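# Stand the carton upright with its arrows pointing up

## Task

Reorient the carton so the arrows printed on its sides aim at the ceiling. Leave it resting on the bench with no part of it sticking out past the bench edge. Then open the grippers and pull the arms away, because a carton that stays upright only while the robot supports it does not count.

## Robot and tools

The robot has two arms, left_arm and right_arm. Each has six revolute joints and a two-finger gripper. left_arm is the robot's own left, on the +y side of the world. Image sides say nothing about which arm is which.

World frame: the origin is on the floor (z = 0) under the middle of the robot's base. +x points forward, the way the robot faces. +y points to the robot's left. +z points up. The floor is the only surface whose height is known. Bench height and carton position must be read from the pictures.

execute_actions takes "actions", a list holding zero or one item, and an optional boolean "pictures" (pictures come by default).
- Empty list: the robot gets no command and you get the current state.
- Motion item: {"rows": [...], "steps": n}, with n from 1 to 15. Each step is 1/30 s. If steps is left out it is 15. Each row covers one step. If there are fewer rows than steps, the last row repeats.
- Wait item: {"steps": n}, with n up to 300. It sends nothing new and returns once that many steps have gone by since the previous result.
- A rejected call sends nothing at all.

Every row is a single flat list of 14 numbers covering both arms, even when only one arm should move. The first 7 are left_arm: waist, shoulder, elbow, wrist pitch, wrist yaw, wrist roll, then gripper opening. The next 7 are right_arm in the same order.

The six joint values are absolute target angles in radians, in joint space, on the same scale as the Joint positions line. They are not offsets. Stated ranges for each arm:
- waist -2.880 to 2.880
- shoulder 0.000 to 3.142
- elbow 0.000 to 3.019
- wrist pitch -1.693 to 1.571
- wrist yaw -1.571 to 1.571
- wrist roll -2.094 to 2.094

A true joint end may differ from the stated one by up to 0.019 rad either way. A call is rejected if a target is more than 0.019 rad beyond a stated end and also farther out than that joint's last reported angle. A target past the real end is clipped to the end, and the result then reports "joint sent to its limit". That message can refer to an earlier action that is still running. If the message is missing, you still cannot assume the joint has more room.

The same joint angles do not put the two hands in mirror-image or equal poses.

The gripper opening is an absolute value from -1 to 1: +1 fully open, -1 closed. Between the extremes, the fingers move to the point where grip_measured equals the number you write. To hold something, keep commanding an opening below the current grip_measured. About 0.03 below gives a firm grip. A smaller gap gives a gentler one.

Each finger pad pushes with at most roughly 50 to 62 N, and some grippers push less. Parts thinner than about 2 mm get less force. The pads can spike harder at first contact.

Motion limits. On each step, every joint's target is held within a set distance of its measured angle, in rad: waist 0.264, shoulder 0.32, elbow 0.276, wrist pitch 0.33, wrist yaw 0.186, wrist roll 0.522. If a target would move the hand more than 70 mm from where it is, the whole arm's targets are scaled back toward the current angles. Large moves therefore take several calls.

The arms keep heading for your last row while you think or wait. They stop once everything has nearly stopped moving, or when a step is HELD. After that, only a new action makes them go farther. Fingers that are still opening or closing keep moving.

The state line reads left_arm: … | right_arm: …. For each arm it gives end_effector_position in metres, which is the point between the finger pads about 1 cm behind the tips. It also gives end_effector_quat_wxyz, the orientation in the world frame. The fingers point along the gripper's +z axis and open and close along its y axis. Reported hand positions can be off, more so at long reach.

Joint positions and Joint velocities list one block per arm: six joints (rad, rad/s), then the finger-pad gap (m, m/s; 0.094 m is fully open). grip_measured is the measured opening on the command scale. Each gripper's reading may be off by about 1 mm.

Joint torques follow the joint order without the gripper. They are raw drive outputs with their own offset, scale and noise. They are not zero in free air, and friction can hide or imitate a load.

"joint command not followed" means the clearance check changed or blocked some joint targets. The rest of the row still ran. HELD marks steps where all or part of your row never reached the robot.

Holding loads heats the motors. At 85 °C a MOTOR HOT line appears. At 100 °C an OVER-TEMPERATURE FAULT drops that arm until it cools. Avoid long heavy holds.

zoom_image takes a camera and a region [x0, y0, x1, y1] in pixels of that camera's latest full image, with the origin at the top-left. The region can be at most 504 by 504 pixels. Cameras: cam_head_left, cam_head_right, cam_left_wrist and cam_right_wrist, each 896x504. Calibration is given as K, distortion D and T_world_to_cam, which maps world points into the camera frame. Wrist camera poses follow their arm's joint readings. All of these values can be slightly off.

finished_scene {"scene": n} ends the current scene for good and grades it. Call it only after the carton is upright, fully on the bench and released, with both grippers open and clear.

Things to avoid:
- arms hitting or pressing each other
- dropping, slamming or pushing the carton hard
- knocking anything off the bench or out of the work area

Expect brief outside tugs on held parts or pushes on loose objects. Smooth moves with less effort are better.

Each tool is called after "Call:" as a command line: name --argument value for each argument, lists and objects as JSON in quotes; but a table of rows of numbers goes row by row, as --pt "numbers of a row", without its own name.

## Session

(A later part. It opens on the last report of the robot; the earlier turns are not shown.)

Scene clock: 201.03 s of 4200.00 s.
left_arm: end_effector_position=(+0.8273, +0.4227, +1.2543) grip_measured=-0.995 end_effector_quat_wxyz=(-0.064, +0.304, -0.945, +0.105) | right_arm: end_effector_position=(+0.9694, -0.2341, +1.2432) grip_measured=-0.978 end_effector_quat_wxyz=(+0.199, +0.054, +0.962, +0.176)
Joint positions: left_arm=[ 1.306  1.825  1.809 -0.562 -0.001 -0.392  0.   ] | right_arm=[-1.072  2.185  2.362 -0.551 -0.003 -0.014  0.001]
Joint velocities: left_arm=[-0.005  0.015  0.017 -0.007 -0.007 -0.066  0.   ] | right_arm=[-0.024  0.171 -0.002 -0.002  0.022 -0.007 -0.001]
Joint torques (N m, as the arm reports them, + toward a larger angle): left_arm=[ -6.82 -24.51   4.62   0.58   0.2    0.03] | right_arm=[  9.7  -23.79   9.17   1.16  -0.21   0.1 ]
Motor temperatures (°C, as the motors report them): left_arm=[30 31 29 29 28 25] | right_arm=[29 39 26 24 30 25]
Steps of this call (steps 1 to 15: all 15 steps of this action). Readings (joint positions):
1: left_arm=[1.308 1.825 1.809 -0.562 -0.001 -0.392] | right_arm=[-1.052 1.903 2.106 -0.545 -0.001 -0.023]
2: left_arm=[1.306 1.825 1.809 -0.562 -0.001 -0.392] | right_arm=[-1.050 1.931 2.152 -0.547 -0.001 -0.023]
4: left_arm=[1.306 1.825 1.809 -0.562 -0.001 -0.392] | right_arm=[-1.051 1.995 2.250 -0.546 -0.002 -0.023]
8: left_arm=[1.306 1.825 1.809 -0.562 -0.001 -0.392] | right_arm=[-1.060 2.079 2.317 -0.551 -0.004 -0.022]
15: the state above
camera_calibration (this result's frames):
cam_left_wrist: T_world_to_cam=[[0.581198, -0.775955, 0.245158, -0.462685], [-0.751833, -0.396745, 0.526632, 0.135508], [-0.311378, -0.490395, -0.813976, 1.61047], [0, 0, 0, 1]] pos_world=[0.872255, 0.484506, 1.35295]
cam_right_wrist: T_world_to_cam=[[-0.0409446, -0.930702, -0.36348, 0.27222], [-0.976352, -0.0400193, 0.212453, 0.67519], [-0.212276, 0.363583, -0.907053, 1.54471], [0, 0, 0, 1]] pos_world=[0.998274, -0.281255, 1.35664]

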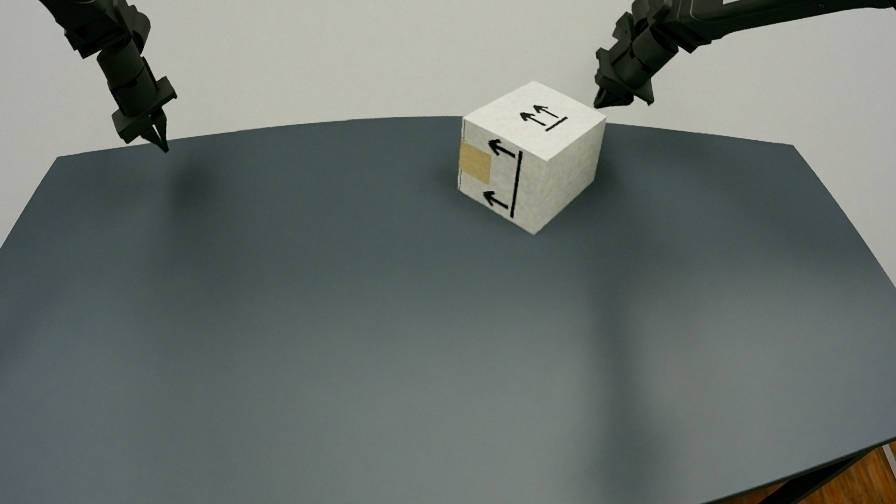

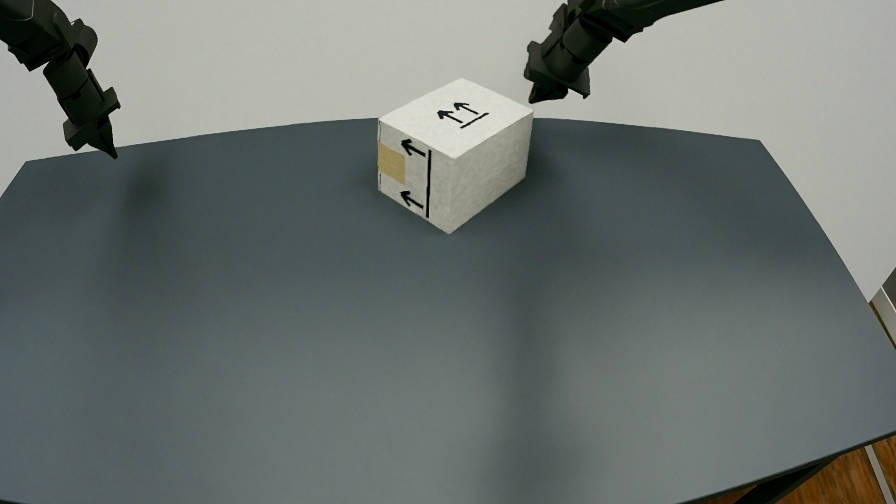

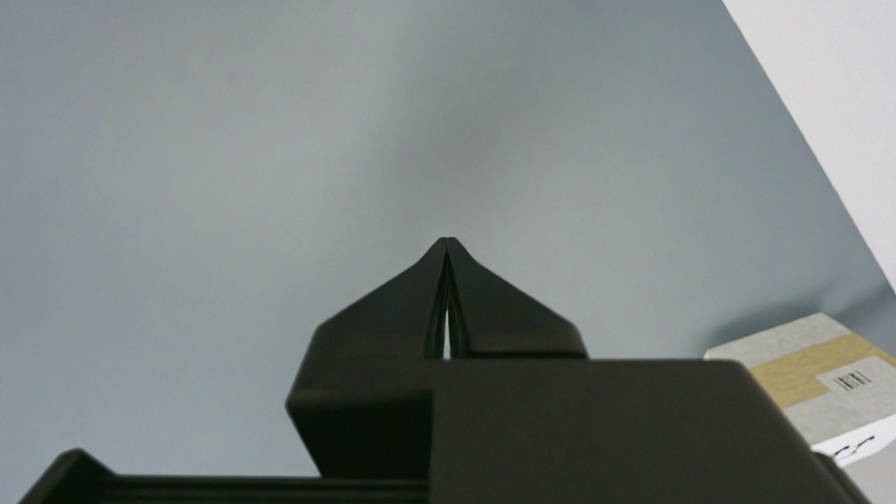

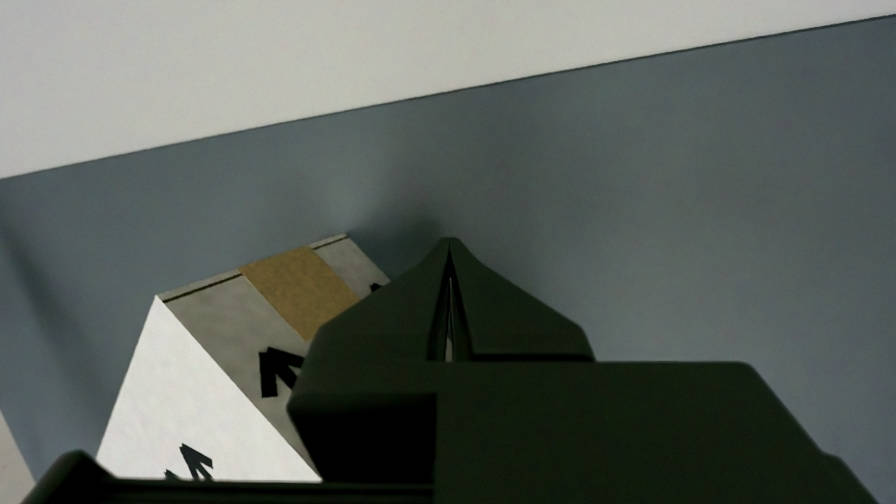

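Call:
execute_actions --actions '[{"rows":[[1.3,1.8,1.8,-0.56,0,-0.39,-1,-1.0,2.24,2.4,-0.66,0,-0.5,-1]]}]' --pictures false

Call:
execute_actions --actions '[{"rows":[[1.3,1.8,1.8,-0.56,0,-0.39,-1,-0.96,2.17,2.18,-0.57,0,-0.5,-1]]}]' --pictures false

Call:
execute_actions --actions '[{"rows":[[1.3,1.8,1.8,-0.56,0,-0.39,-1,-0.915,2.10,1.99,-0.484,0,-0.5,-1]]}]'

Scene clock: 206.53 s of 4200.00 s.
left_arm: end_effector_position=(+0.8273, +0.4227, +1.2543) grip_measured=-0.995 end_effector_quat_wxyz=(-0.064, +0.304, -0.945, +0.105) | right_arm: end_effector_position=(+0.9492, -0.1644, +1.2596) grip_measured=-0.978 end_effector_quat_wxyz=(+0.201, -0.196, +0.945, +0.168)
Joint positions: left_arm=[ 1.306  1.825  1.809 -0.562 -0.001 -0.392  0.   ] | right_arm=[-0.994  2.197  2.376 -0.65  -0.001 -0.471  0.001]
Joint velocities: left_arm=[-0.015  0.005  0.007  0.002  0.022  0.051  0.   ] | right_arm=[ 0.005  0.005  0.012  0.007  0.037 -0.081  0.   ]
Joint torques (N m, as the arm reports them, + toward a larger angle): left_arm=[ -6.3  -24.14   4.61   0.57   0.2    0.01] | right_arm=[ 12.86 -20.19   7.83   0.54  -0.36  -0.08]
Motor temperatures (°C, as the motors report them): left_arm=[29 32 29 29 28 25] | right_arm=[29 40 27 24 30 25]
Steps of this call (steps 1 to 15: the robot went on to your last target; steps 16 to 90: nothing new was sent; then 2.00 s passed at rest; steps 91 to 105: all 15 steps of this action). Readings (joint positions):
91: left_arm=[1.306 1.825 1.809 -0.562 -0.001 -0.392] | right_arm=[-1.071 2.191 2.373 -0.568 -0.002 -0.081]
92: left_arm=[1.306 1.825 1.809 -0.562 -0.001 -0.392] | right_arm=[-1.069 2.191 2.375 -0.597 -0.001 -0.162]
94: left_arm=[1.306 1.825 1.809 -0.562 -0.001 -0.392] | right_arm=[-1.058 2.191 2.376 -0.631 -0.001 -0.280]
98: left_arm=[1.306 1.825 1.809 -0.562 -0.001 -0.392] | right_arm=[-1.025 2.196 2.376 -0.649 -0.001 -0.404]
105: the state above

Scene clock: 207.03 s of 4200.00 s.
left_arm: end_effector_position=(+0.8273, +0.4227, +1.2543) grip_measured=-0.995 end_effector_quat_wxyz=(-0.064, +0.304, -0.945, +0.105) | right_arm: end_effector_position=(+0.9058, -0.1500, +1.2440) grip_measured=-0.978 end_effector_quat_wxyz=(+0.179, -0.214, +0.944, +0.176)
Joint positions: left_arm=[ 1.306  1.825  1.809 -0.562 -0.001 -0.392  0.   ] | right_arm=[-0.985  2.139  2.19  -0.576  0.001 -0.49   0.001]
Joint velocities: left_arm=[-0.005 -0.015 -0.012  0.007 -0.051  0.007  0.001] | right_arm=[-0.005  0.005 -0.002  0.007 -0.037 -0.037  0.001]
Joint torques (N m, as the arm reports them, + toward a larger angle): left_arm=[ -6.59 -24.24   4.65   0.54   0.2    0.04] | right_arm=[ 14.66 -20.37   4.58   1.15  -0.47  -0.09]
Motor temperatures (°C, as the motors report them): left_arm=[29 32 29 29 28 25] | right_arm=[29 40 27 24 30 25]
Steps of this call (steps 1 to 15: all 15 steps of this action). Readings (joint positions):
1: left_arm=[1.306 1.825 1.809 -0.562 -0.001 -0.392] | right_arm=[-0.993 2.190 2.345 -0.630 -0.001 -0.474]
2: left_arm=[1.306 1.825 1.809 -0.562 -0.001 -0.392] | right_arm=[-0.993 2.166 2.290 -0.600 0.001 -0.477]
4: left_arm=[1.306 1.825 1.809 -0.562 -0.001 -0.392] | right_arm=[-0.991 2.141 2.225 -0.581 0.001 -0.482]
8: left_arm=[1.306 1.825 1.809 -0.562 -0.001 -0.392] | right_arm=[-0.987 2.139 2.193 -0.576 0.001 -0.486]
15: the state above

Scene clock: 207.53 s of 4200.00 s.
left_arm: end_effector_position=(+0.8273, +0.4227, +1.2543) grip_measured=-0.995 end_effector_quat_wxyz=(-0.064, +0.304, -0.945, +0.105) | right_arm: end_effector_position=(+0.8514, -0.1034, +1.2480) grip_measured=-0.978 end_effector_quat_wxyz=(+0.161, -0.235, +0.937, +0.200)
Joint positions: left_arm=[ 1.306  1.825  1.809 -0.562 -0.001 -0.392  0.   ] | right_arm=[-0.932  2.078  1.99  -0.493  0.004 -0.491  0.001]
Joint velocities: left_arm=[ 0.005  0.015 -0.002 -0.017  0.022 -0.022 -0.   ] | right_arm=[-0.015 -0.024 -0.007  0.032  0.037 -0.007 -0.001]
Joint torques (N m, as the arm reports them, + toward a larger angle): left_arm=[ -6.44 -24.11   4.58   0.52   0.19   0.02] | right_arm=[ 14.72 -19.35   4.56   1.15  -0.6   -0.09]
Motor temperatures (°C, as the motors report them): left_arm=[29 32 29 29 28 25] | right_arm=[29 40 27 24 30 25]
Steps of this call (steps 1 to 15: all 15 steps of this action). Readings (joint positions):
1: left_arm=[1.306 1.825 1.809 -0.562 -0.001 -0.392] | right_arm=[-0.983 2.132 2.165 -0.554 0.003 -0.490]
2: left_arm=[1.306 1.825 1.809 -0.562 -0.001 -0.392] | right_arm=[-0.983 2.111 2.117 -0.523 0.003 -0.490]
4: left_arm=[1.306 1.825 1.809 -0.562 -0.001 -0.392] | right_arm=[-0.977 2.083 2.043 -0.502 0.003 -0.490]
8: left_arm=[1.306 1.825 1.809 -0.562 -0.001 -0.392] | right_arm=[-0.955 2.078 1.998 -0.496 0.004 -0.491]
15: the state above
camera_calibration (this result's frames):
cam_left_wrist: T_world_to_cam=[[0.581198, -0.775955, 0.245158, -0.462685], [-0.751833, -0.396745, 0.526632, 0.135508], [-0.311378, -0.490395, -0.813976, 1.61047], [0, 0, 0, 1]] pos_world=[0.872255, 0.484506, 1.35295]
cam_right_wrist: T_world_to_cam=[[0.498635, -0.812513, -0.30197, -0.133181], [-0.802579, -0.564369, 0.193274, 0.385948], [-0.32746, 0.145982, -0.93352, 1.58512], [0, 0, 0, 1]] pos_world=[0.895226, -0.121793, 1.36493]

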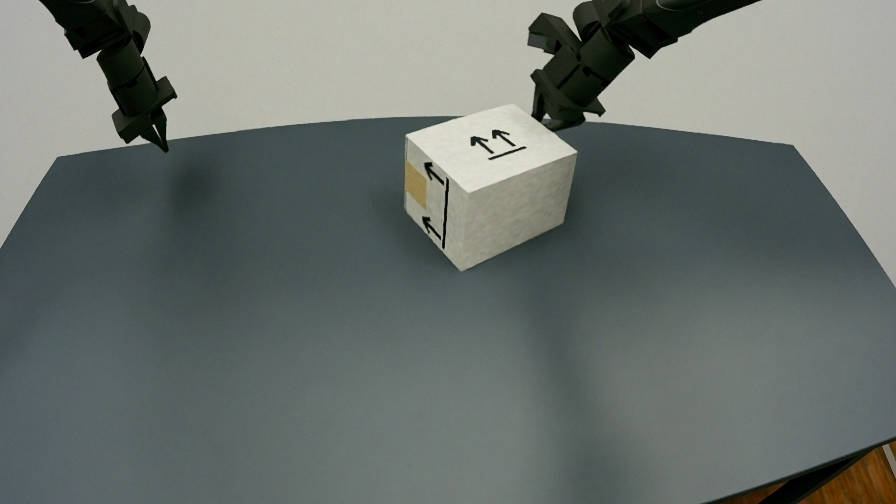

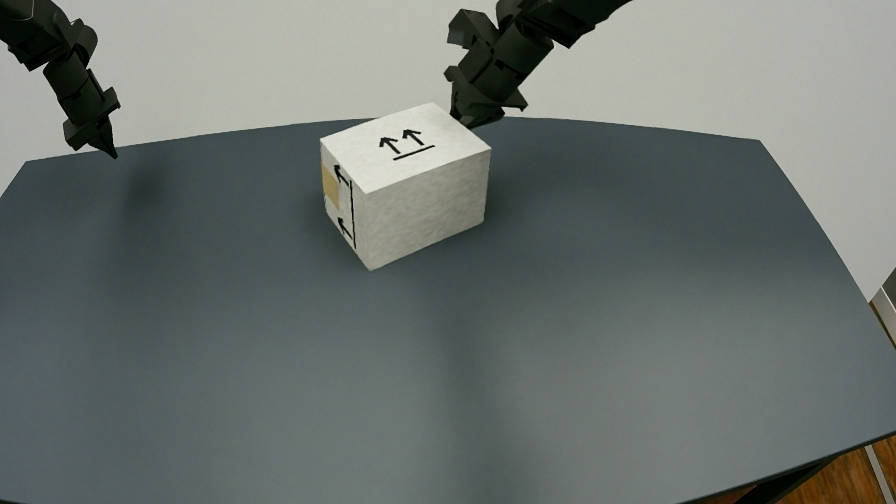

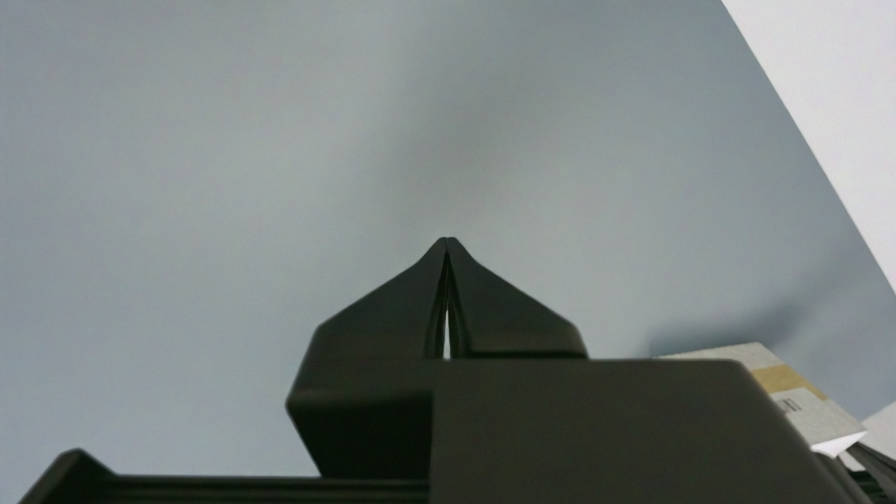

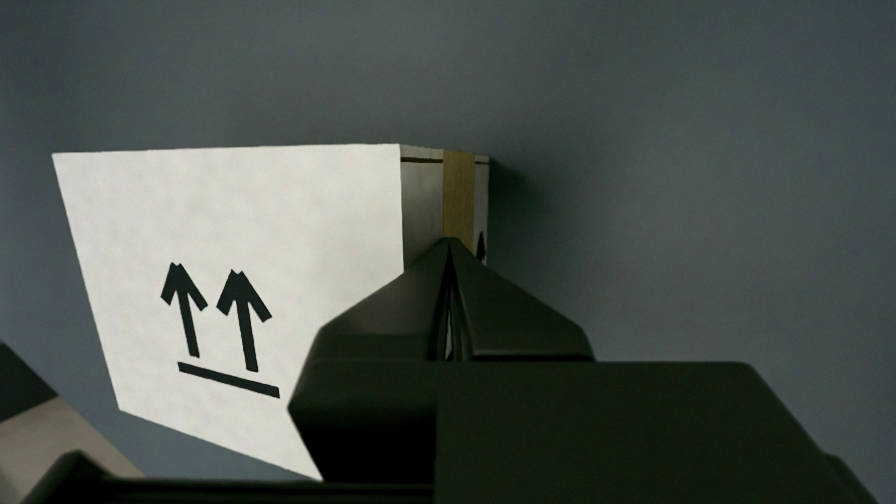

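Call:
execute_actions --actions '[{"rows":[[1.1,2.0,2.15,-0.7,0,0,-1,-1.2,1.95,1.99,-0.4,0,-1,-1]]}]' --pictures false

Call:
execute_actions --actions '[{"rows":[[1.0,2.1,2.19,-0.7,0,0,-1,-1.5,1.9,1.8,-0.2,-0.6,-1.6,-1]]}]' --pictures false

Call:
execute_actions --actions '[{"rows":[[0.91,2.2,2.19,-0.7,0,0,-1,-1.45,2.02,1.7,-0.2,-1.1,-1.8,-1]]}]' --pictures false

Call:
execute_actions --actions '[{"rows":[[0.91,2.2,2.19,-0.7,0,0,-1,-1.27,2.19,1.82,-0.2,-1.1,-1.9,-1]]}]'

Scene clock: 216.63 s of 4200.00 s.
left_arm: end_effector_position=(+0.9234, +0.2592, +1.3135) grip_measured=-0.995 end_effector_quat_wxyz=(+0.125, -0.070, +0.973, -0.183) | right_arm: end_effector_position=(+0.8930, -0.2540, +1.2352) grip_measured=-0.978 end_effector_quat_wxyz=(+0.208, -0.334, +0.915, +0.090)
Joint positions: left_arm=[ 1.073  1.948  2.112 -0.68   0.001 -0.043  0.   ] | right_arm=[-1.101  2.014  1.989 -0.436  0.002 -0.828  0.001]
Joint velocities: left_arm=[-0.239  0.015  0.007 -0.042  0.022  0.286 -0.001] | right_arm=[-0.513 -0.21  -0.017  0.125  0.022 -0.608  0.   ]
Joint torques (N m, as the arm reports them, + toward a larger angle): left_arm=[ -6.73 -19.76   9.58   0.05   0.23   0.1 ] | right_arm=[  7.84 -24.63   5.     1.46  -0.44  -0.04]
Motor temperatures (°C, as the motors report them): left_arm=[28 33 29 29 28 25] | right_arm=[29 40 27 24 30 25]
Steps of this call (steps 1 to 15: the robot went on to your last target; steps 16 to 90: nothing new was sent; then 5.60 s passed at rest; steps 91 to 105: all 15 steps of this action). Readings (joint positions):
91: left_arm=[1.301 1.828 1.819 -0.573 -0.002 -0.368] | right_arm=[-0.935 2.077 1.990 -0.490 0.003 -0.512]
92: left_arm=[1.297 1.839 1.843 -0.592 -0.003 -0.337] | right_arm=[-0.938 2.076 1.989 -0.486 0.002 -0.539]
94: left_arm=[1.273 1.864 1.902 -0.616 -0.003 -0.283] | right_arm=[-0.951 2.072 1.989 -0.478 0.002 -0.588]
98: left_arm=[1.199 1.913 2.021 -0.652 -0.003 -0.176] | right_arm=[-0.994 2.056 1.989 -0.463 0.002 -0.678]
105: the state above

Scene clock: 217.13 s of 4200.00 s.
left_arm: end_effector_position=(+0.8859, +0.1691, +1.2568) grip_measured=-0.995 end_effector_quat_wxyz=(+0.083, -0.021, +0.974, -0.210) | right_arm: end_effector_position=(+0.8418, -0.4667, +1.2203) grip_measured=-0.978 end_effector_quat_wxyz=(+0.357, -0.528, +0.768, +0.067)
Joint positions: left_arm=[ 1.001  2.088  2.155 -0.688  0.001 -0.009  0.   ] | right_arm=[-1.481  1.929  1.805 -0.222 -0.592 -1.437  0.001]
Joint velocities: left_arm=[-0.005  0.034 -0.002  0.002 -0.037 -0.081 -0.   ] | right_arm=[-0.718 -0.005 -0.125  0.105 -0.007 -1.033  0.001]
Joint torques (N m, as the arm reports them, + toward a larger angle): left_arm=[-12.37 -21.87   8.74  -0.1    0.26   0.09] | right_arm=[  5.85 -24.7    4.54   1.66  -0.78  -0.03]
Motor temperatures (°C, as the motors report them): left_arm=[28 33 29 29 28 25] | right_arm=[29 40 27 24 30 25]
Steps of this call (steps 1 to 15: all 15 steps of this action). Readings (joint positions):
1: left_arm=[1.062 1.953 2.114 -0.681 0.001 -0.038] | right_arm=[-1.120 2.005 1.978 -0.416 -0.030 -0.860]
2: left_arm=[1.056 1.960 2.123 -0.681 0.001 -0.034] | right_arm=[-1.139 1.990 1.957 -0.388 -0.069 -0.895]
4: left_arm=[1.039 1.982 2.141 -0.681 0.001 -0.027] | right_arm=[-1.183 1.966 1.920 -0.348 -0.144 -0.966]
8: left_arm=[1.012 2.031 2.155 -0.681 0.001 -0.016] | right_arm=[-1.284 1.942 1.872 -0.294 -0.299 -1.112]
15: the state above

Scene clock: 217.63 s of 4200.00 s.
left_arm: end_effector_position=(+0.8395, +0.0683, +1.2371) grip_measured=-0.995 end_effector_quat_wxyz=(+0.046, +0.022, +0.968, -0.245) | right_arm: end_effector_position=(+0.7698, -0.3530, +1.2280) grip_measured=-0.978 end_effector_quat_wxyz=(+0.526, -0.584, +0.582, +0.209)
Joint positions: left_arm=[ 0.903  2.178  2.157 -0.688  0.001 -0.007  0.   ] | right_arm=[-1.444  1.993  1.697 -0.212 -1.098 -1.764  0.001]
Joint velocities: left_arm=[-0.024  0.054  0.012 -0.007  0.007  0.095  0.   ] | right_arm=[ 0.142  0.034 -0.037  0.012 -0.022 -0.212 -0.001]
Joint torques (N m, as the arm reports them, + toward a larger angle): left_arm=[-13.92 -20.19   7.85  -0.15   0.36   0.09] | right_arm=[  3.28 -18.8    3.21   1.11  -0.91  -0.02]
Motor temperatures (°C, as the motors report them): left_arm=[29 33 29 29 28 25] | right_arm=[29 40 27 24 30 25]
Steps of this call (steps 1 to 15: all 15 steps of this action). Readings (joint positions):
1: left_arm=[0.998 2.093 2.155 -0.688 0.001 -0.009] | right_arm=[-1.501 1.930 1.796 -0.218 -0.641 -1.475]
2: left_arm=[0.996 2.095 2.157 -0.688 0.001 -0.009] | right_arm=[-1.519 1.930 1.783 -0.214 -0.700 -1.511]
4: left_arm=[0.984 2.104 2.157 -0.688 0.001 -0.009] | right_arm=[-1.532 1.932 1.756 -0.212 -0.816 -1.571]
8: left_arm=[0.946 2.132 2.157 -0.688 0.001 -0.008] | right_arm=[-1.511 1.953 1.714 -0.212 -1.059 -1.672]
15: the state above

Scene clock: 218.13 s of 4200.00 s.
left_arm: end_effector_position=(+0.8389, +0.0678, +1.2362) grip_measured=-0.995 end_effector_quat_wxyz=(+0.046, +0.023, +0.968, -0.245) | right_arm: end_effector_position=(+0.7610, -0.1942, +1.1998) grip_measured=-0.978 end_effector_quat_wxyz=(+0.569, -0.609, +0.491, +0.255)
Joint positions: left_arm=[ 0.903  2.18   2.158 -0.688  0.001 -0.007  0.   ] | right_arm=[-1.252  2.164  1.807 -0.21  -1.099 -1.876  0.001]
Joint velocities: left_arm=[-0.024  0.005  0.022 -0.007  0.051 -0.051 -0.   ] | right_arm=[ 0.171  0.181  0.007  0.012 -0.022 -0.007  0.   ]
Joint torques (N m, as the arm reports them, + toward a larger angle): left_arm=[-14.19 -19.81   7.89  -0.23   0.38   0.08] | right_arm=[  6.17 -18.6    3.57   0.97  -0.91  -0.01]
Motor temperatures (°C, as the motors report them): left_arm=[29 33 29 29 28 25] | right_arm=[29 40 27 24 30 25]
Steps of this call (steps 1 to 15: all 15 steps of this action). Readings (joint positions):
1: left_arm=[0.903 2.180 2.157 -0.688 0.001 -0.007] | right_arm=[-1.435 2.000 1.700 -0.212 -1.099 -1.773]
2: left_arm=[0.903 2.180 2.157 -0.688 0.001 -0.007] | right_arm=[-1.428 2.010 1.715 -0.212 -1.099 -1.783]
4: left_arm=[0.903 2.180 2.157 -0.688 0.001 -0.007] | right_arm=[-1.405 2.036 1.748 -0.212 -1.099 -1.800]
8: left_arm=[0.903 2.180 2.158 -0.688 0.001 -0.007] | right_arm=[-1.344 2.087 1.789 -0.212 -1.099 -1.833]
15: the state above
camera_calibration (this result's frames):
cam_left_wrist: T_world_to_cam=[[-0.040698, -0.876153, 0.480312, -0.50255], [-0.852451, 0.281211, 0.440735, 0.15759], [-0.52122, -0.391506, -0.758322, 1.52585], [0, 0, 0, 1]] pos_world=[0.909188, 0.112752, 1.32901]
cam_right_wrist: T_world_to_cam=[[0.890867, -0.131388, 0.434848, -1.22667], [0.162068, -0.802335, -0.574449, 0.412311], [0.42437, 0.582233, -0.69348, 0.748353], [0, 0, 0, 1]] pos_world=[0.7084, -0.266074, 1.28924]

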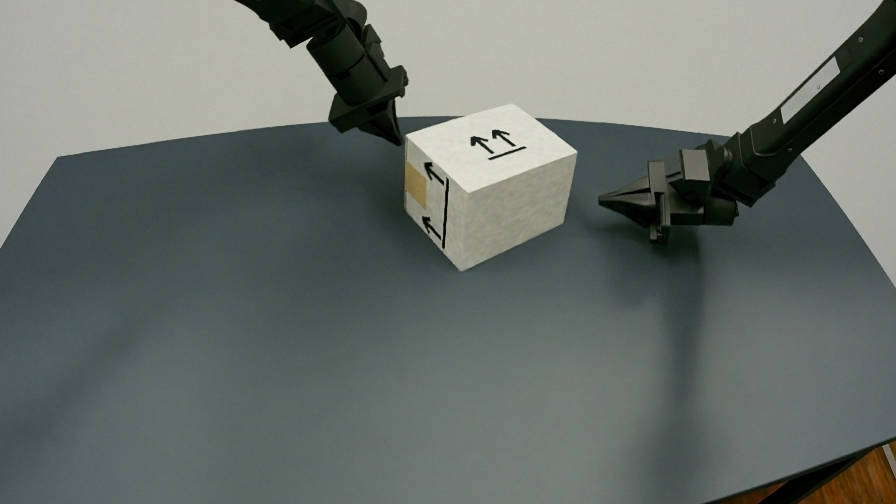

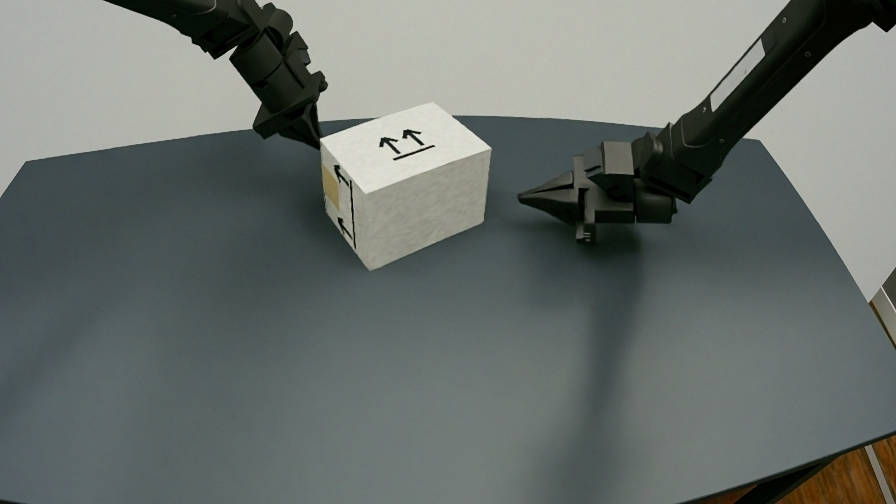

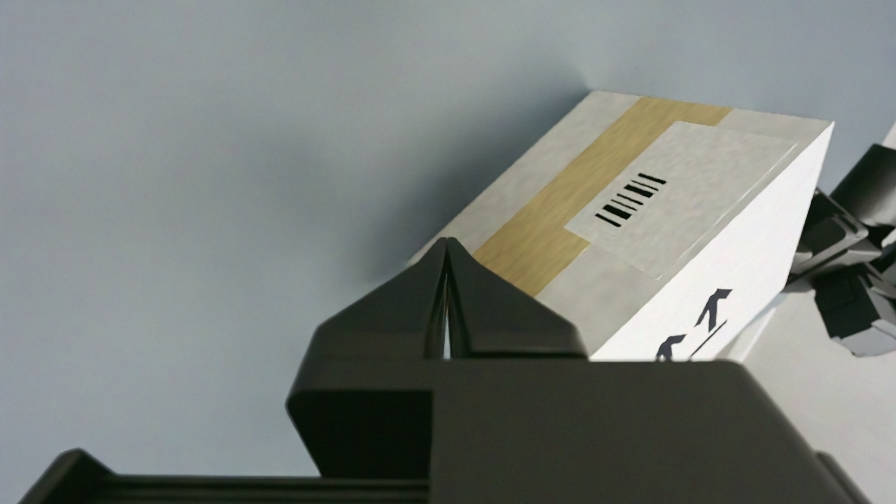

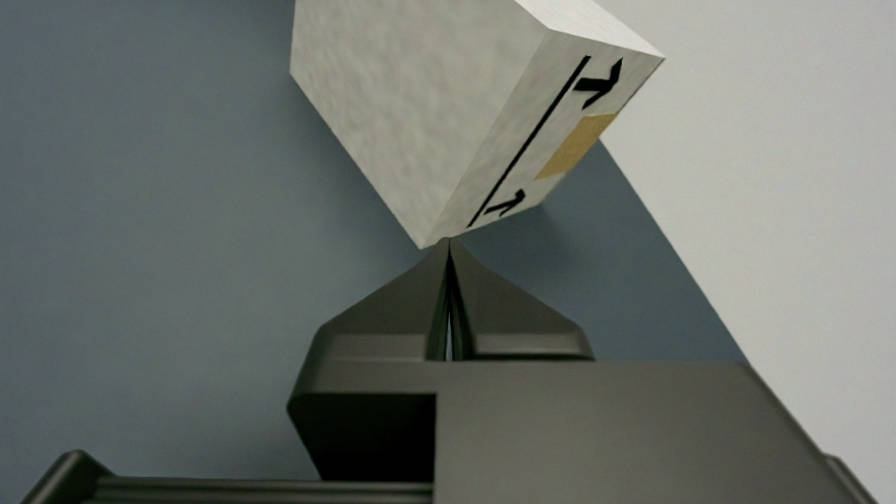

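Call:
execute_actions --actions '[{"rows":[[0.86,2.2,2.17,-0.7,0,0,-1,-1.17,2.19,1.74,-0.2,-1.1,-1.5,-1]]}]' --pictures false

Call:
execute_actions --actions '[{"rows":[[0.84,2.13,1.92,-0.55,0,0,-1,-1.17,2.19,1.74,-0.2,-1.1,-1.5,-1]]}]'

Scene clock: 220.90 s of 4200.00 s.
left_arm: end_effector_position=(+0.8365, +0.0431, +1.2498) grip_measured=-0.995 end_effector_quat_wxyz=(+0.048, +0.034, +0.965, -0.257) | right_arm: end_effector_position=(+0.7229, -0.1196, +1.2151) grip_measured=-0.978 end_effector_quat_wxyz=(+0.507, -0.510, +0.566, +0.403)
Joint positions: left_arm=[ 0.87   2.18   2.158 -0.688  0.001 -0.007  0.   ] | right_arm=[-1.161  2.17   1.734 -0.204 -1.099 -1.526  0.001]
Joint velocities: left_arm=[-0.024 -0.005 -0.012 -0.002 -0.051  0.007  0.001] | right_arm=[-0.005 -0.015 -0.007 -0.027  0.022  0.198 -0.001]
Joint torques (N m, as the arm reports them, + toward a larger angle): left_arm=[-16.74 -20.06   6.27  -0.15   0.39   0.09] | right_arm=[  8.82 -17.06   2.41   0.65  -0.88   0.16]
Motor temperatures (°C, as the motors report them): left_arm=[29 33 29 29 28 25] | right_arm=[29 40 27 24 30 25]
Steps of this call (steps 1 to 30: the robot went on to your last target; steps 31 to 68: nothing new was sent; steps 69 to 83: all 15 steps of this action). Readings (joint positions):
69: left_arm=[0.901 2.180 2.158 -0.688 0.001 -0.007] | right_arm=[-1.245 2.173 1.801 -0.207 -1.099 -1.834]
70: left_arm=[0.901 2.180 2.158 -0.688 0.001 -0.007] | right_arm=[-1.243 2.168 1.787 -0.205 -1.099 -1.770]
72: left_arm=[0.895 2.180 2.158 -0.688 0.001 -0.007] | right_arm=[-1.229 2.167 1.761 -0.204 -1.099 -1.676]
76: left_arm=[0.881 2.180 2.158 -0.688 0.001 -0.007] | right_arm=[-1.189 2.170 1.734 -0.204 -1.099 -1.579]
83: the state above

Scene clock: 221.40 s of 4200.00 s.
left_arm: end_effector_position=(+0.7712, +0.0329, +1.2357) grip_measured=-0.995 end_effector_quat_wxyz=(+0.024, +0.044, +0.965, -0.258) | right_arm: end_effector_position=(+0.7229, -0.1196, +1.2151) grip_measured=-0.978 end_effector_quat_wxyz=(+0.504, -0.506, +0.570, +0.407)
Joint positions: left_arm=[ 0.86   2.116  1.921 -0.566 -0.001 -0.006  0.   ] | right_arm=[-1.161  2.17   1.734 -0.204 -1.099 -1.512  0.001]
Joint velocities: left_arm=[ 0.005  0.015 -0.012 -0.007  0.051  0.037  0.001] | right_arm=[ 0.015 -0.005 -0.007 -0.017  0.037 -0.007  0.   ]
Joint torques (N m, as the arm reports them, + toward a larger angle): left_arm=[-16.73 -18.74   4.06   0.98   0.45   0.09] | right_arm=[  9.2  -17.22   2.39   0.61  -0.89   0.13]
Motor temperatures (°C, as the motors report them): left_arm=[29 33 29 29 28 25] | right_arm=[29 40 27 24 30 25]
Steps of this call (steps 1 to 15: all 15 steps of this action). Readings (joint positions):
1: left_arm=[0.870 2.173 2.124 -0.657 0.001 -0.007] | right_arm=[-1.161 2.170 1.734 -0.204 -1.099 -1.523]
2: left_arm=[0.870 2.145 2.059 -0.612 0.001 -0.007] | right_arm=[-1.161 2.170 1.734 -0.204 -1.099 -1.521]
4: left_arm=[0.869 2.116 1.970 -0.581 -0.001 -0.007] | right_arm=[-1.161 2.170 1.734 -0.204 -1.099 -1.518]
8: left_arm=[0.864 2.116 1.923 -0.574 -0.001 -0.007] | right_arm=[-1.161 2.170 1.734 -0.204 -1.099 -1.514]
15: the state above
camera_calibration (this result's frames):
cam_left_wrist: T_world_to_cam=[[-0.0710433, -0.861448, 0.502852, -0.540612], [-0.821607, 0.336398, 0.460215, 0.0602058], [-0.56561, -0.380452, -0.731671, 1.4775], [0, 0, 0, 1]] pos_world=[0.846749, 0.0761567, 1.32519]
cam_right_wrist: T_world_to_cam=[[0.986396, -0.159757, 0.0387289, -0.780692], [-0.0866868, -0.705702, -0.703186, 0.834945], [0.13967, 0.690263, -0.70995, 0.970511], [0, 0, 0, 1]] pos_world=[0.706898, -0.205407, 1.30637]

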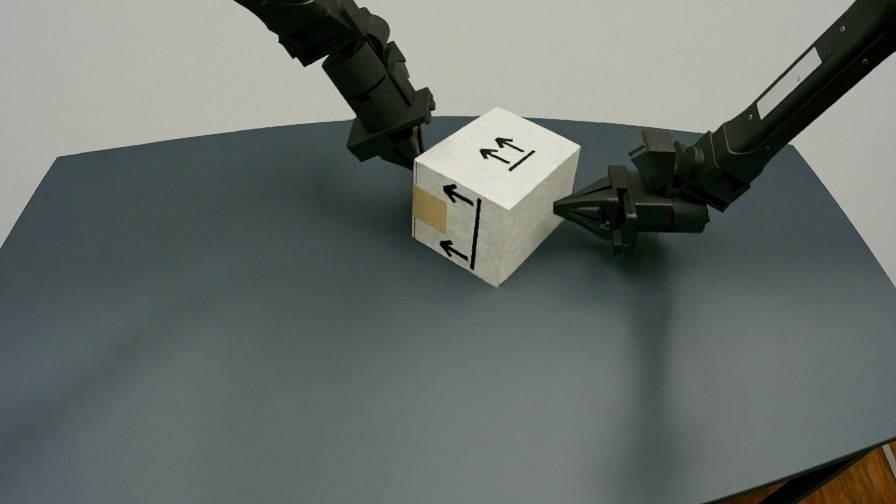

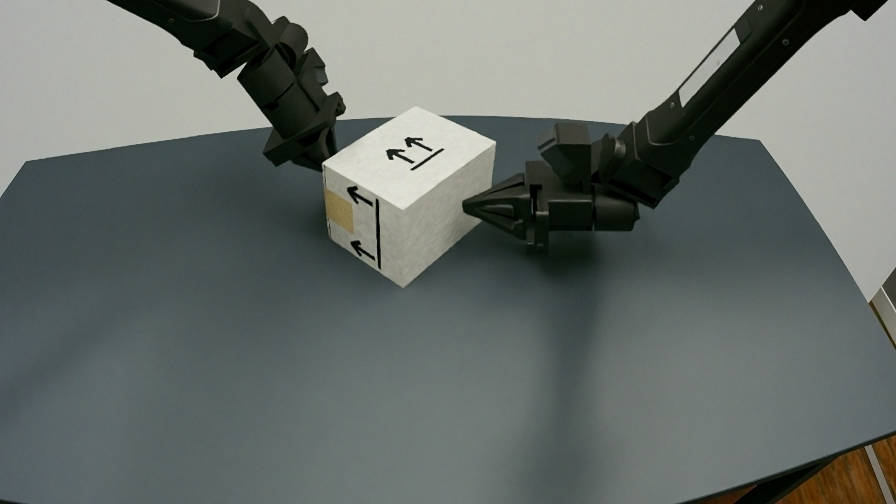

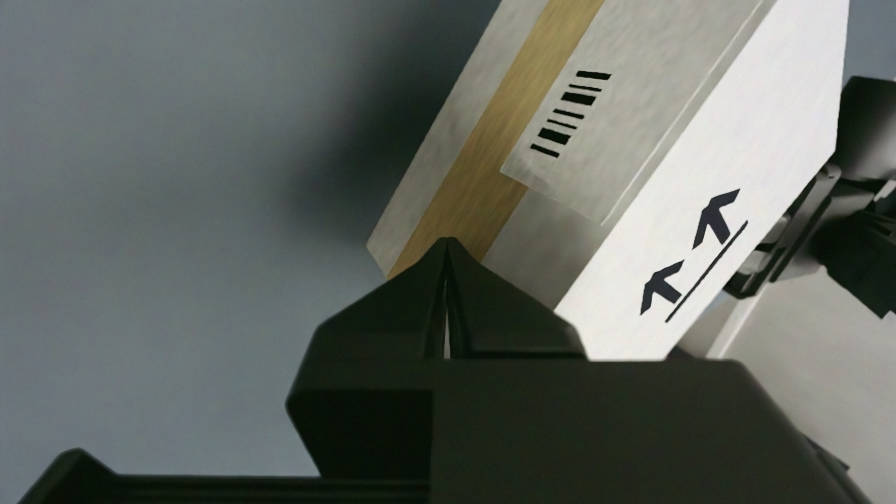

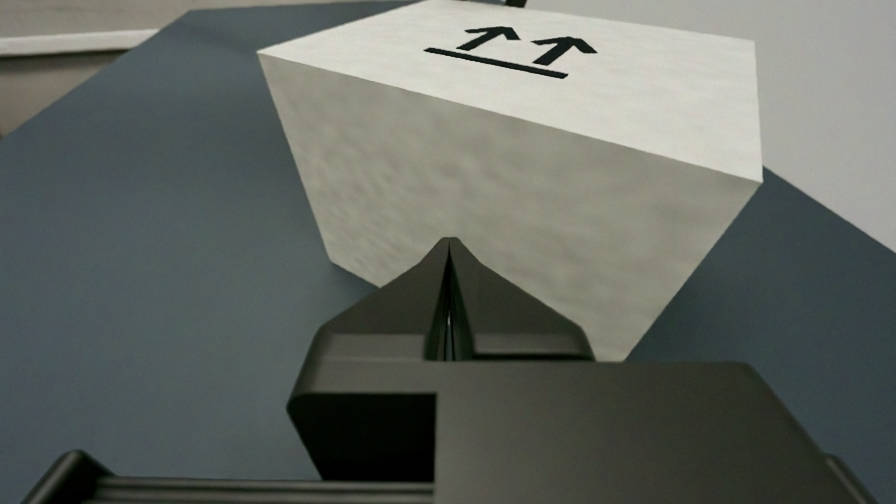

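Call:
execute_actions --actions '[{"rows":[[0.815,2.10,1.78,-0.47,0,0,-1,-1.17,2.3,1.88,-0.2,-1.1,-1.5,-1]]}]' --pictures false

Call:
execute_actions --actions '[{"rows":[[0.80,2.10,1.77,-0.47,0,0,-1,-1.17,2.3,1.88,-0.2,-1.1,-1.5,0.8]]}]'

Scene clock: 224.27 s of 4200.00 s.
left_arm: end_effector_position=(+0.7276, +0.0258, +1.2292) grip_measured=-0.995 end_effector_quat_wxyz=(+0.011, +0.051, +0.965, -0.258) | right_arm: end_effector_position=(+0.7479, -0.1153, +1.1904) grip_measured=-0.978 end_effector_quat_wxyz=(+0.521, -0.512, +0.562, +0.389)
Joint positions: left_arm=[ 0.849  2.086  1.785 -0.489 -0.007 -0.006  0.   ] | right_arm=[-1.162  2.258  1.875 -0.204 -1.102 -1.511  0.001]
Joint velocities: left_arm=[-0.005  0.005 -0.012 -0.007 -0.007  0.007  0.001] | right_arm=[ 0.015 -0.005 -0.007 -0.037 -0.022  0.022  0.002]
Joint torques (N m, as the arm reports them, + toward a larger angle): left_arm=[-18.1  -17.73   3.2    0.96   0.72   0.09] | right_arm=[  9.53 -16.09   2.79   0.73  -0.76   0.11]
Motor temperatures (°C, as the motors report them): left_arm=[29 32 29 29 28 25] | right_arm=[29 40 26 24 30 25]
Steps of this call (steps 1 to 15: the robot went on to your last target; steps 16 to 71: nothing new was sent; steps 72 to 86: all 15 steps of this action). Readings (joint positions):
72: left_arm=[0.858 2.114 1.902 -0.545 -0.001 -0.006] | right_arm=[-1.161 2.178 1.750 -0.206 -1.103 -1.512]
73: left_arm=[0.857 2.100 1.868 -0.513 -0.004 -0.006] | right_arm=[-1.161 2.199 1.788 -0.207 -1.111 -1.512]
75: left_arm=[0.855 2.086 1.817 -0.493 -0.005 -0.006] | right_arm=[-1.162 2.239 1.856 -0.205 -1.104 -1.511]
79: left_arm=[0.849 2.086 1.785 -0.490 -0.007 -0.006] | right_arm=[-1.162 2.258 1.875 -0.204 -1.103 -1.511]
86: the state above

Scene clock: 224.77 s of 4200.00 s.
left_arm: end_effector_position=(+0.7264, +0.0245, +1.2294) grip_measured=-0.995 end_effector_quat_wxyz=(+0.011, +0.052, +0.965, -0.257) | right_arm: end_effector_position=(+0.7478, -0.1156, +1.1899) grip_measured=+0.798 end_effector_quat_wxyz=(+0.520, -0.512, +0.562, +0.389)
Joint positions: left_arm=[ 0.847  2.086  1.782 -0.487 -0.01  -0.006  0.   ] | right_arm=[-1.163  2.258  1.875 -0.204 -1.101 -1.511  0.084]
Joint velocities: left_arm=[ 0.005 -0.044 -0.012 -0.012 -0.037 -0.037  0.   ] | right_arm=[ 0.005 -0.015 -0.017 -0.017 -0.051 -0.037  0.   ]
Joint torques (N m, as the arm reports them, + toward a larger angle): left_arm=[-19.74 -18.04   2.53   0.97   0.87   0.08] | right_arm=[  9.62 -16.1    2.75   0.73  -0.79   0.12]
Motor temperatures (°C, as the motors report them): left_arm=[29 32 29 29 28 25] | right_arm=[29 40 26 24 30 25]
Steps of this call (steps 1 to 15: all 15 steps of this action). Readings (joint positions):
1: left_arm=[0.849 2.086 1.784 -0.489 -0.007 -0.006] | right_arm=[-1.162 2.258 1.875 -0.204 -1.102 -1.511]
2: left_arm=[0.848 2.086 1.783 -0.488 -0.007 -0.006] | right_arm=[-1.162 2.258 1.875 -0.204 -1.102 -1.511]
4: left_arm=[0.848 2.086 1.782 -0.488 -0.009 -0.006] | right_arm=[-1.162 2.258 1.875 -0.204 -1.102 -1.511]
8: left_arm=[0.847 2.086 1.782 -0.487 -0.010 -0.006] | right_arm=[-1.163 2.258 1.875 -0.204 -1.102 -1.511]
15: the state above
camera_calibration (this result's frames):
cam_left_wrist: T_world_to_cam=[[-0.0805744, -0.861044, 0.502107, -0.539991], [-0.803843, 0.353989, 0.478047, -0.00604417], [-0.589359, -0.365097, -0.720666, 1.4477], [0, 0, 0, 1]] pos_world=[0.804846, 0.0657333, 1.31733]
cam_right_wrist: T_world_to_cam=[[0.980561, -0.175893, 0.0869622, -0.858482], [-0.0645109, -0.707549, -0.703713, 0.806092], [0.185309, 0.684424, -0.705142, 0.905813], [0, 0, 0, 1]] pos_world=[0.72594, -0.200611, 1.28064]

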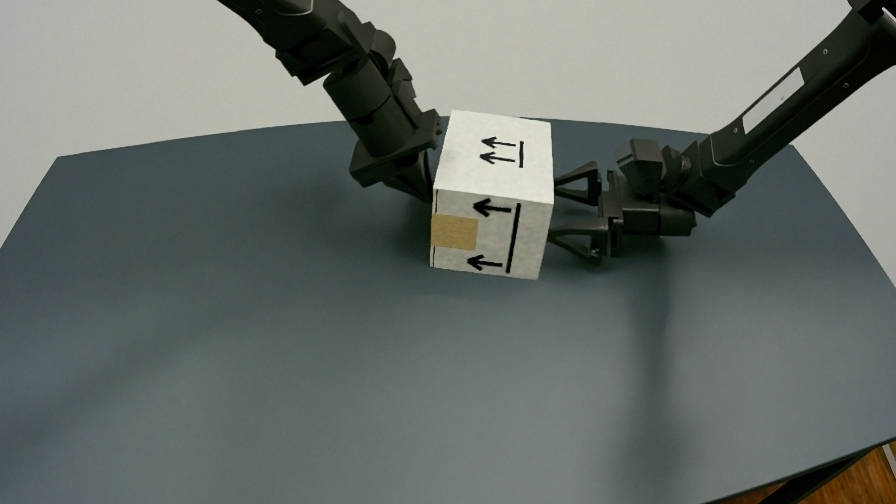

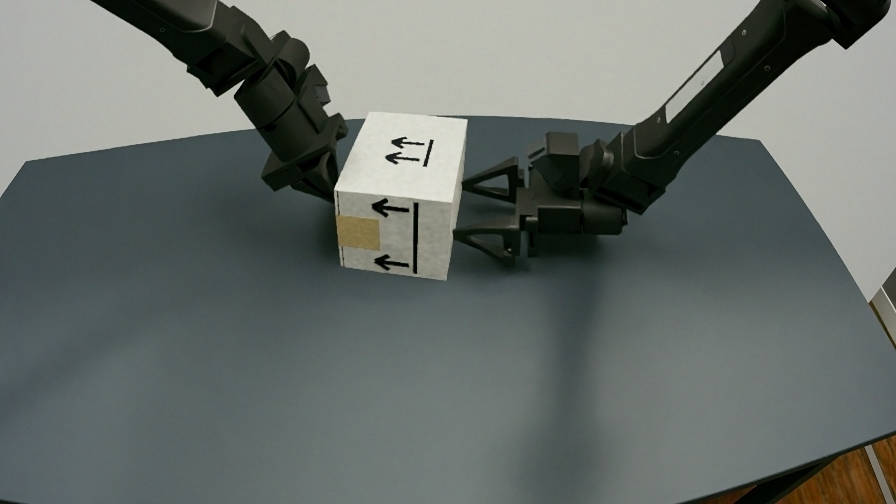

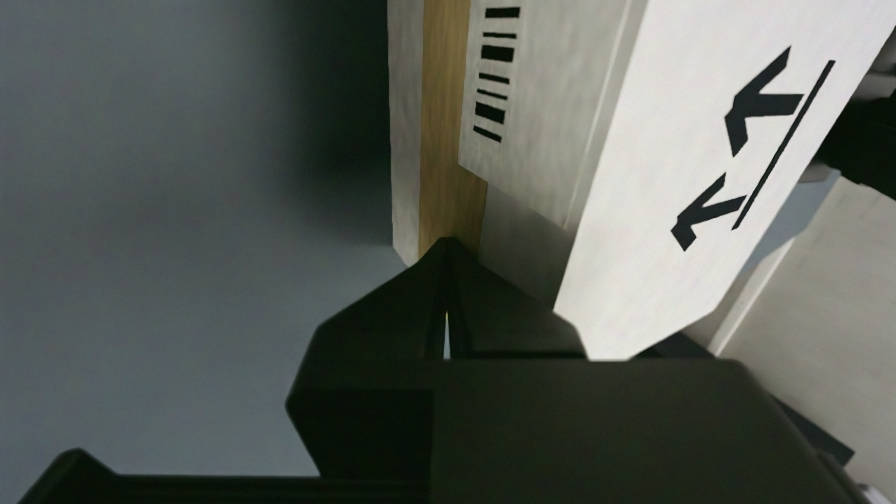

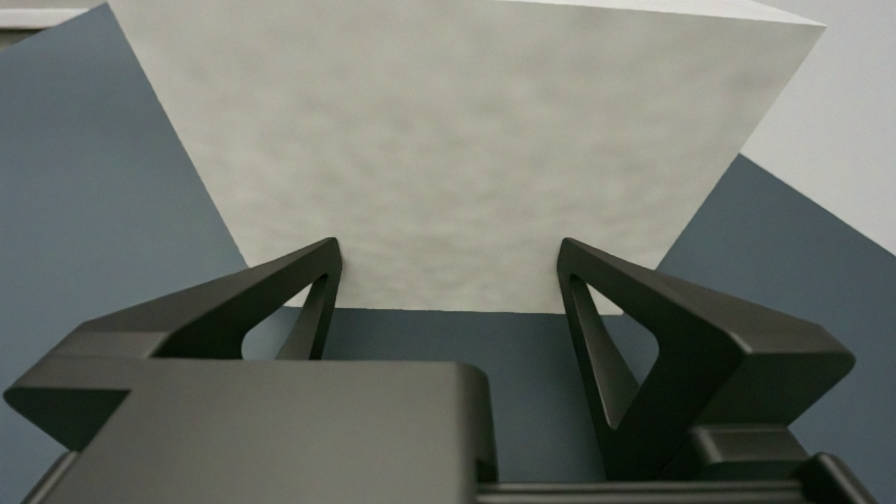

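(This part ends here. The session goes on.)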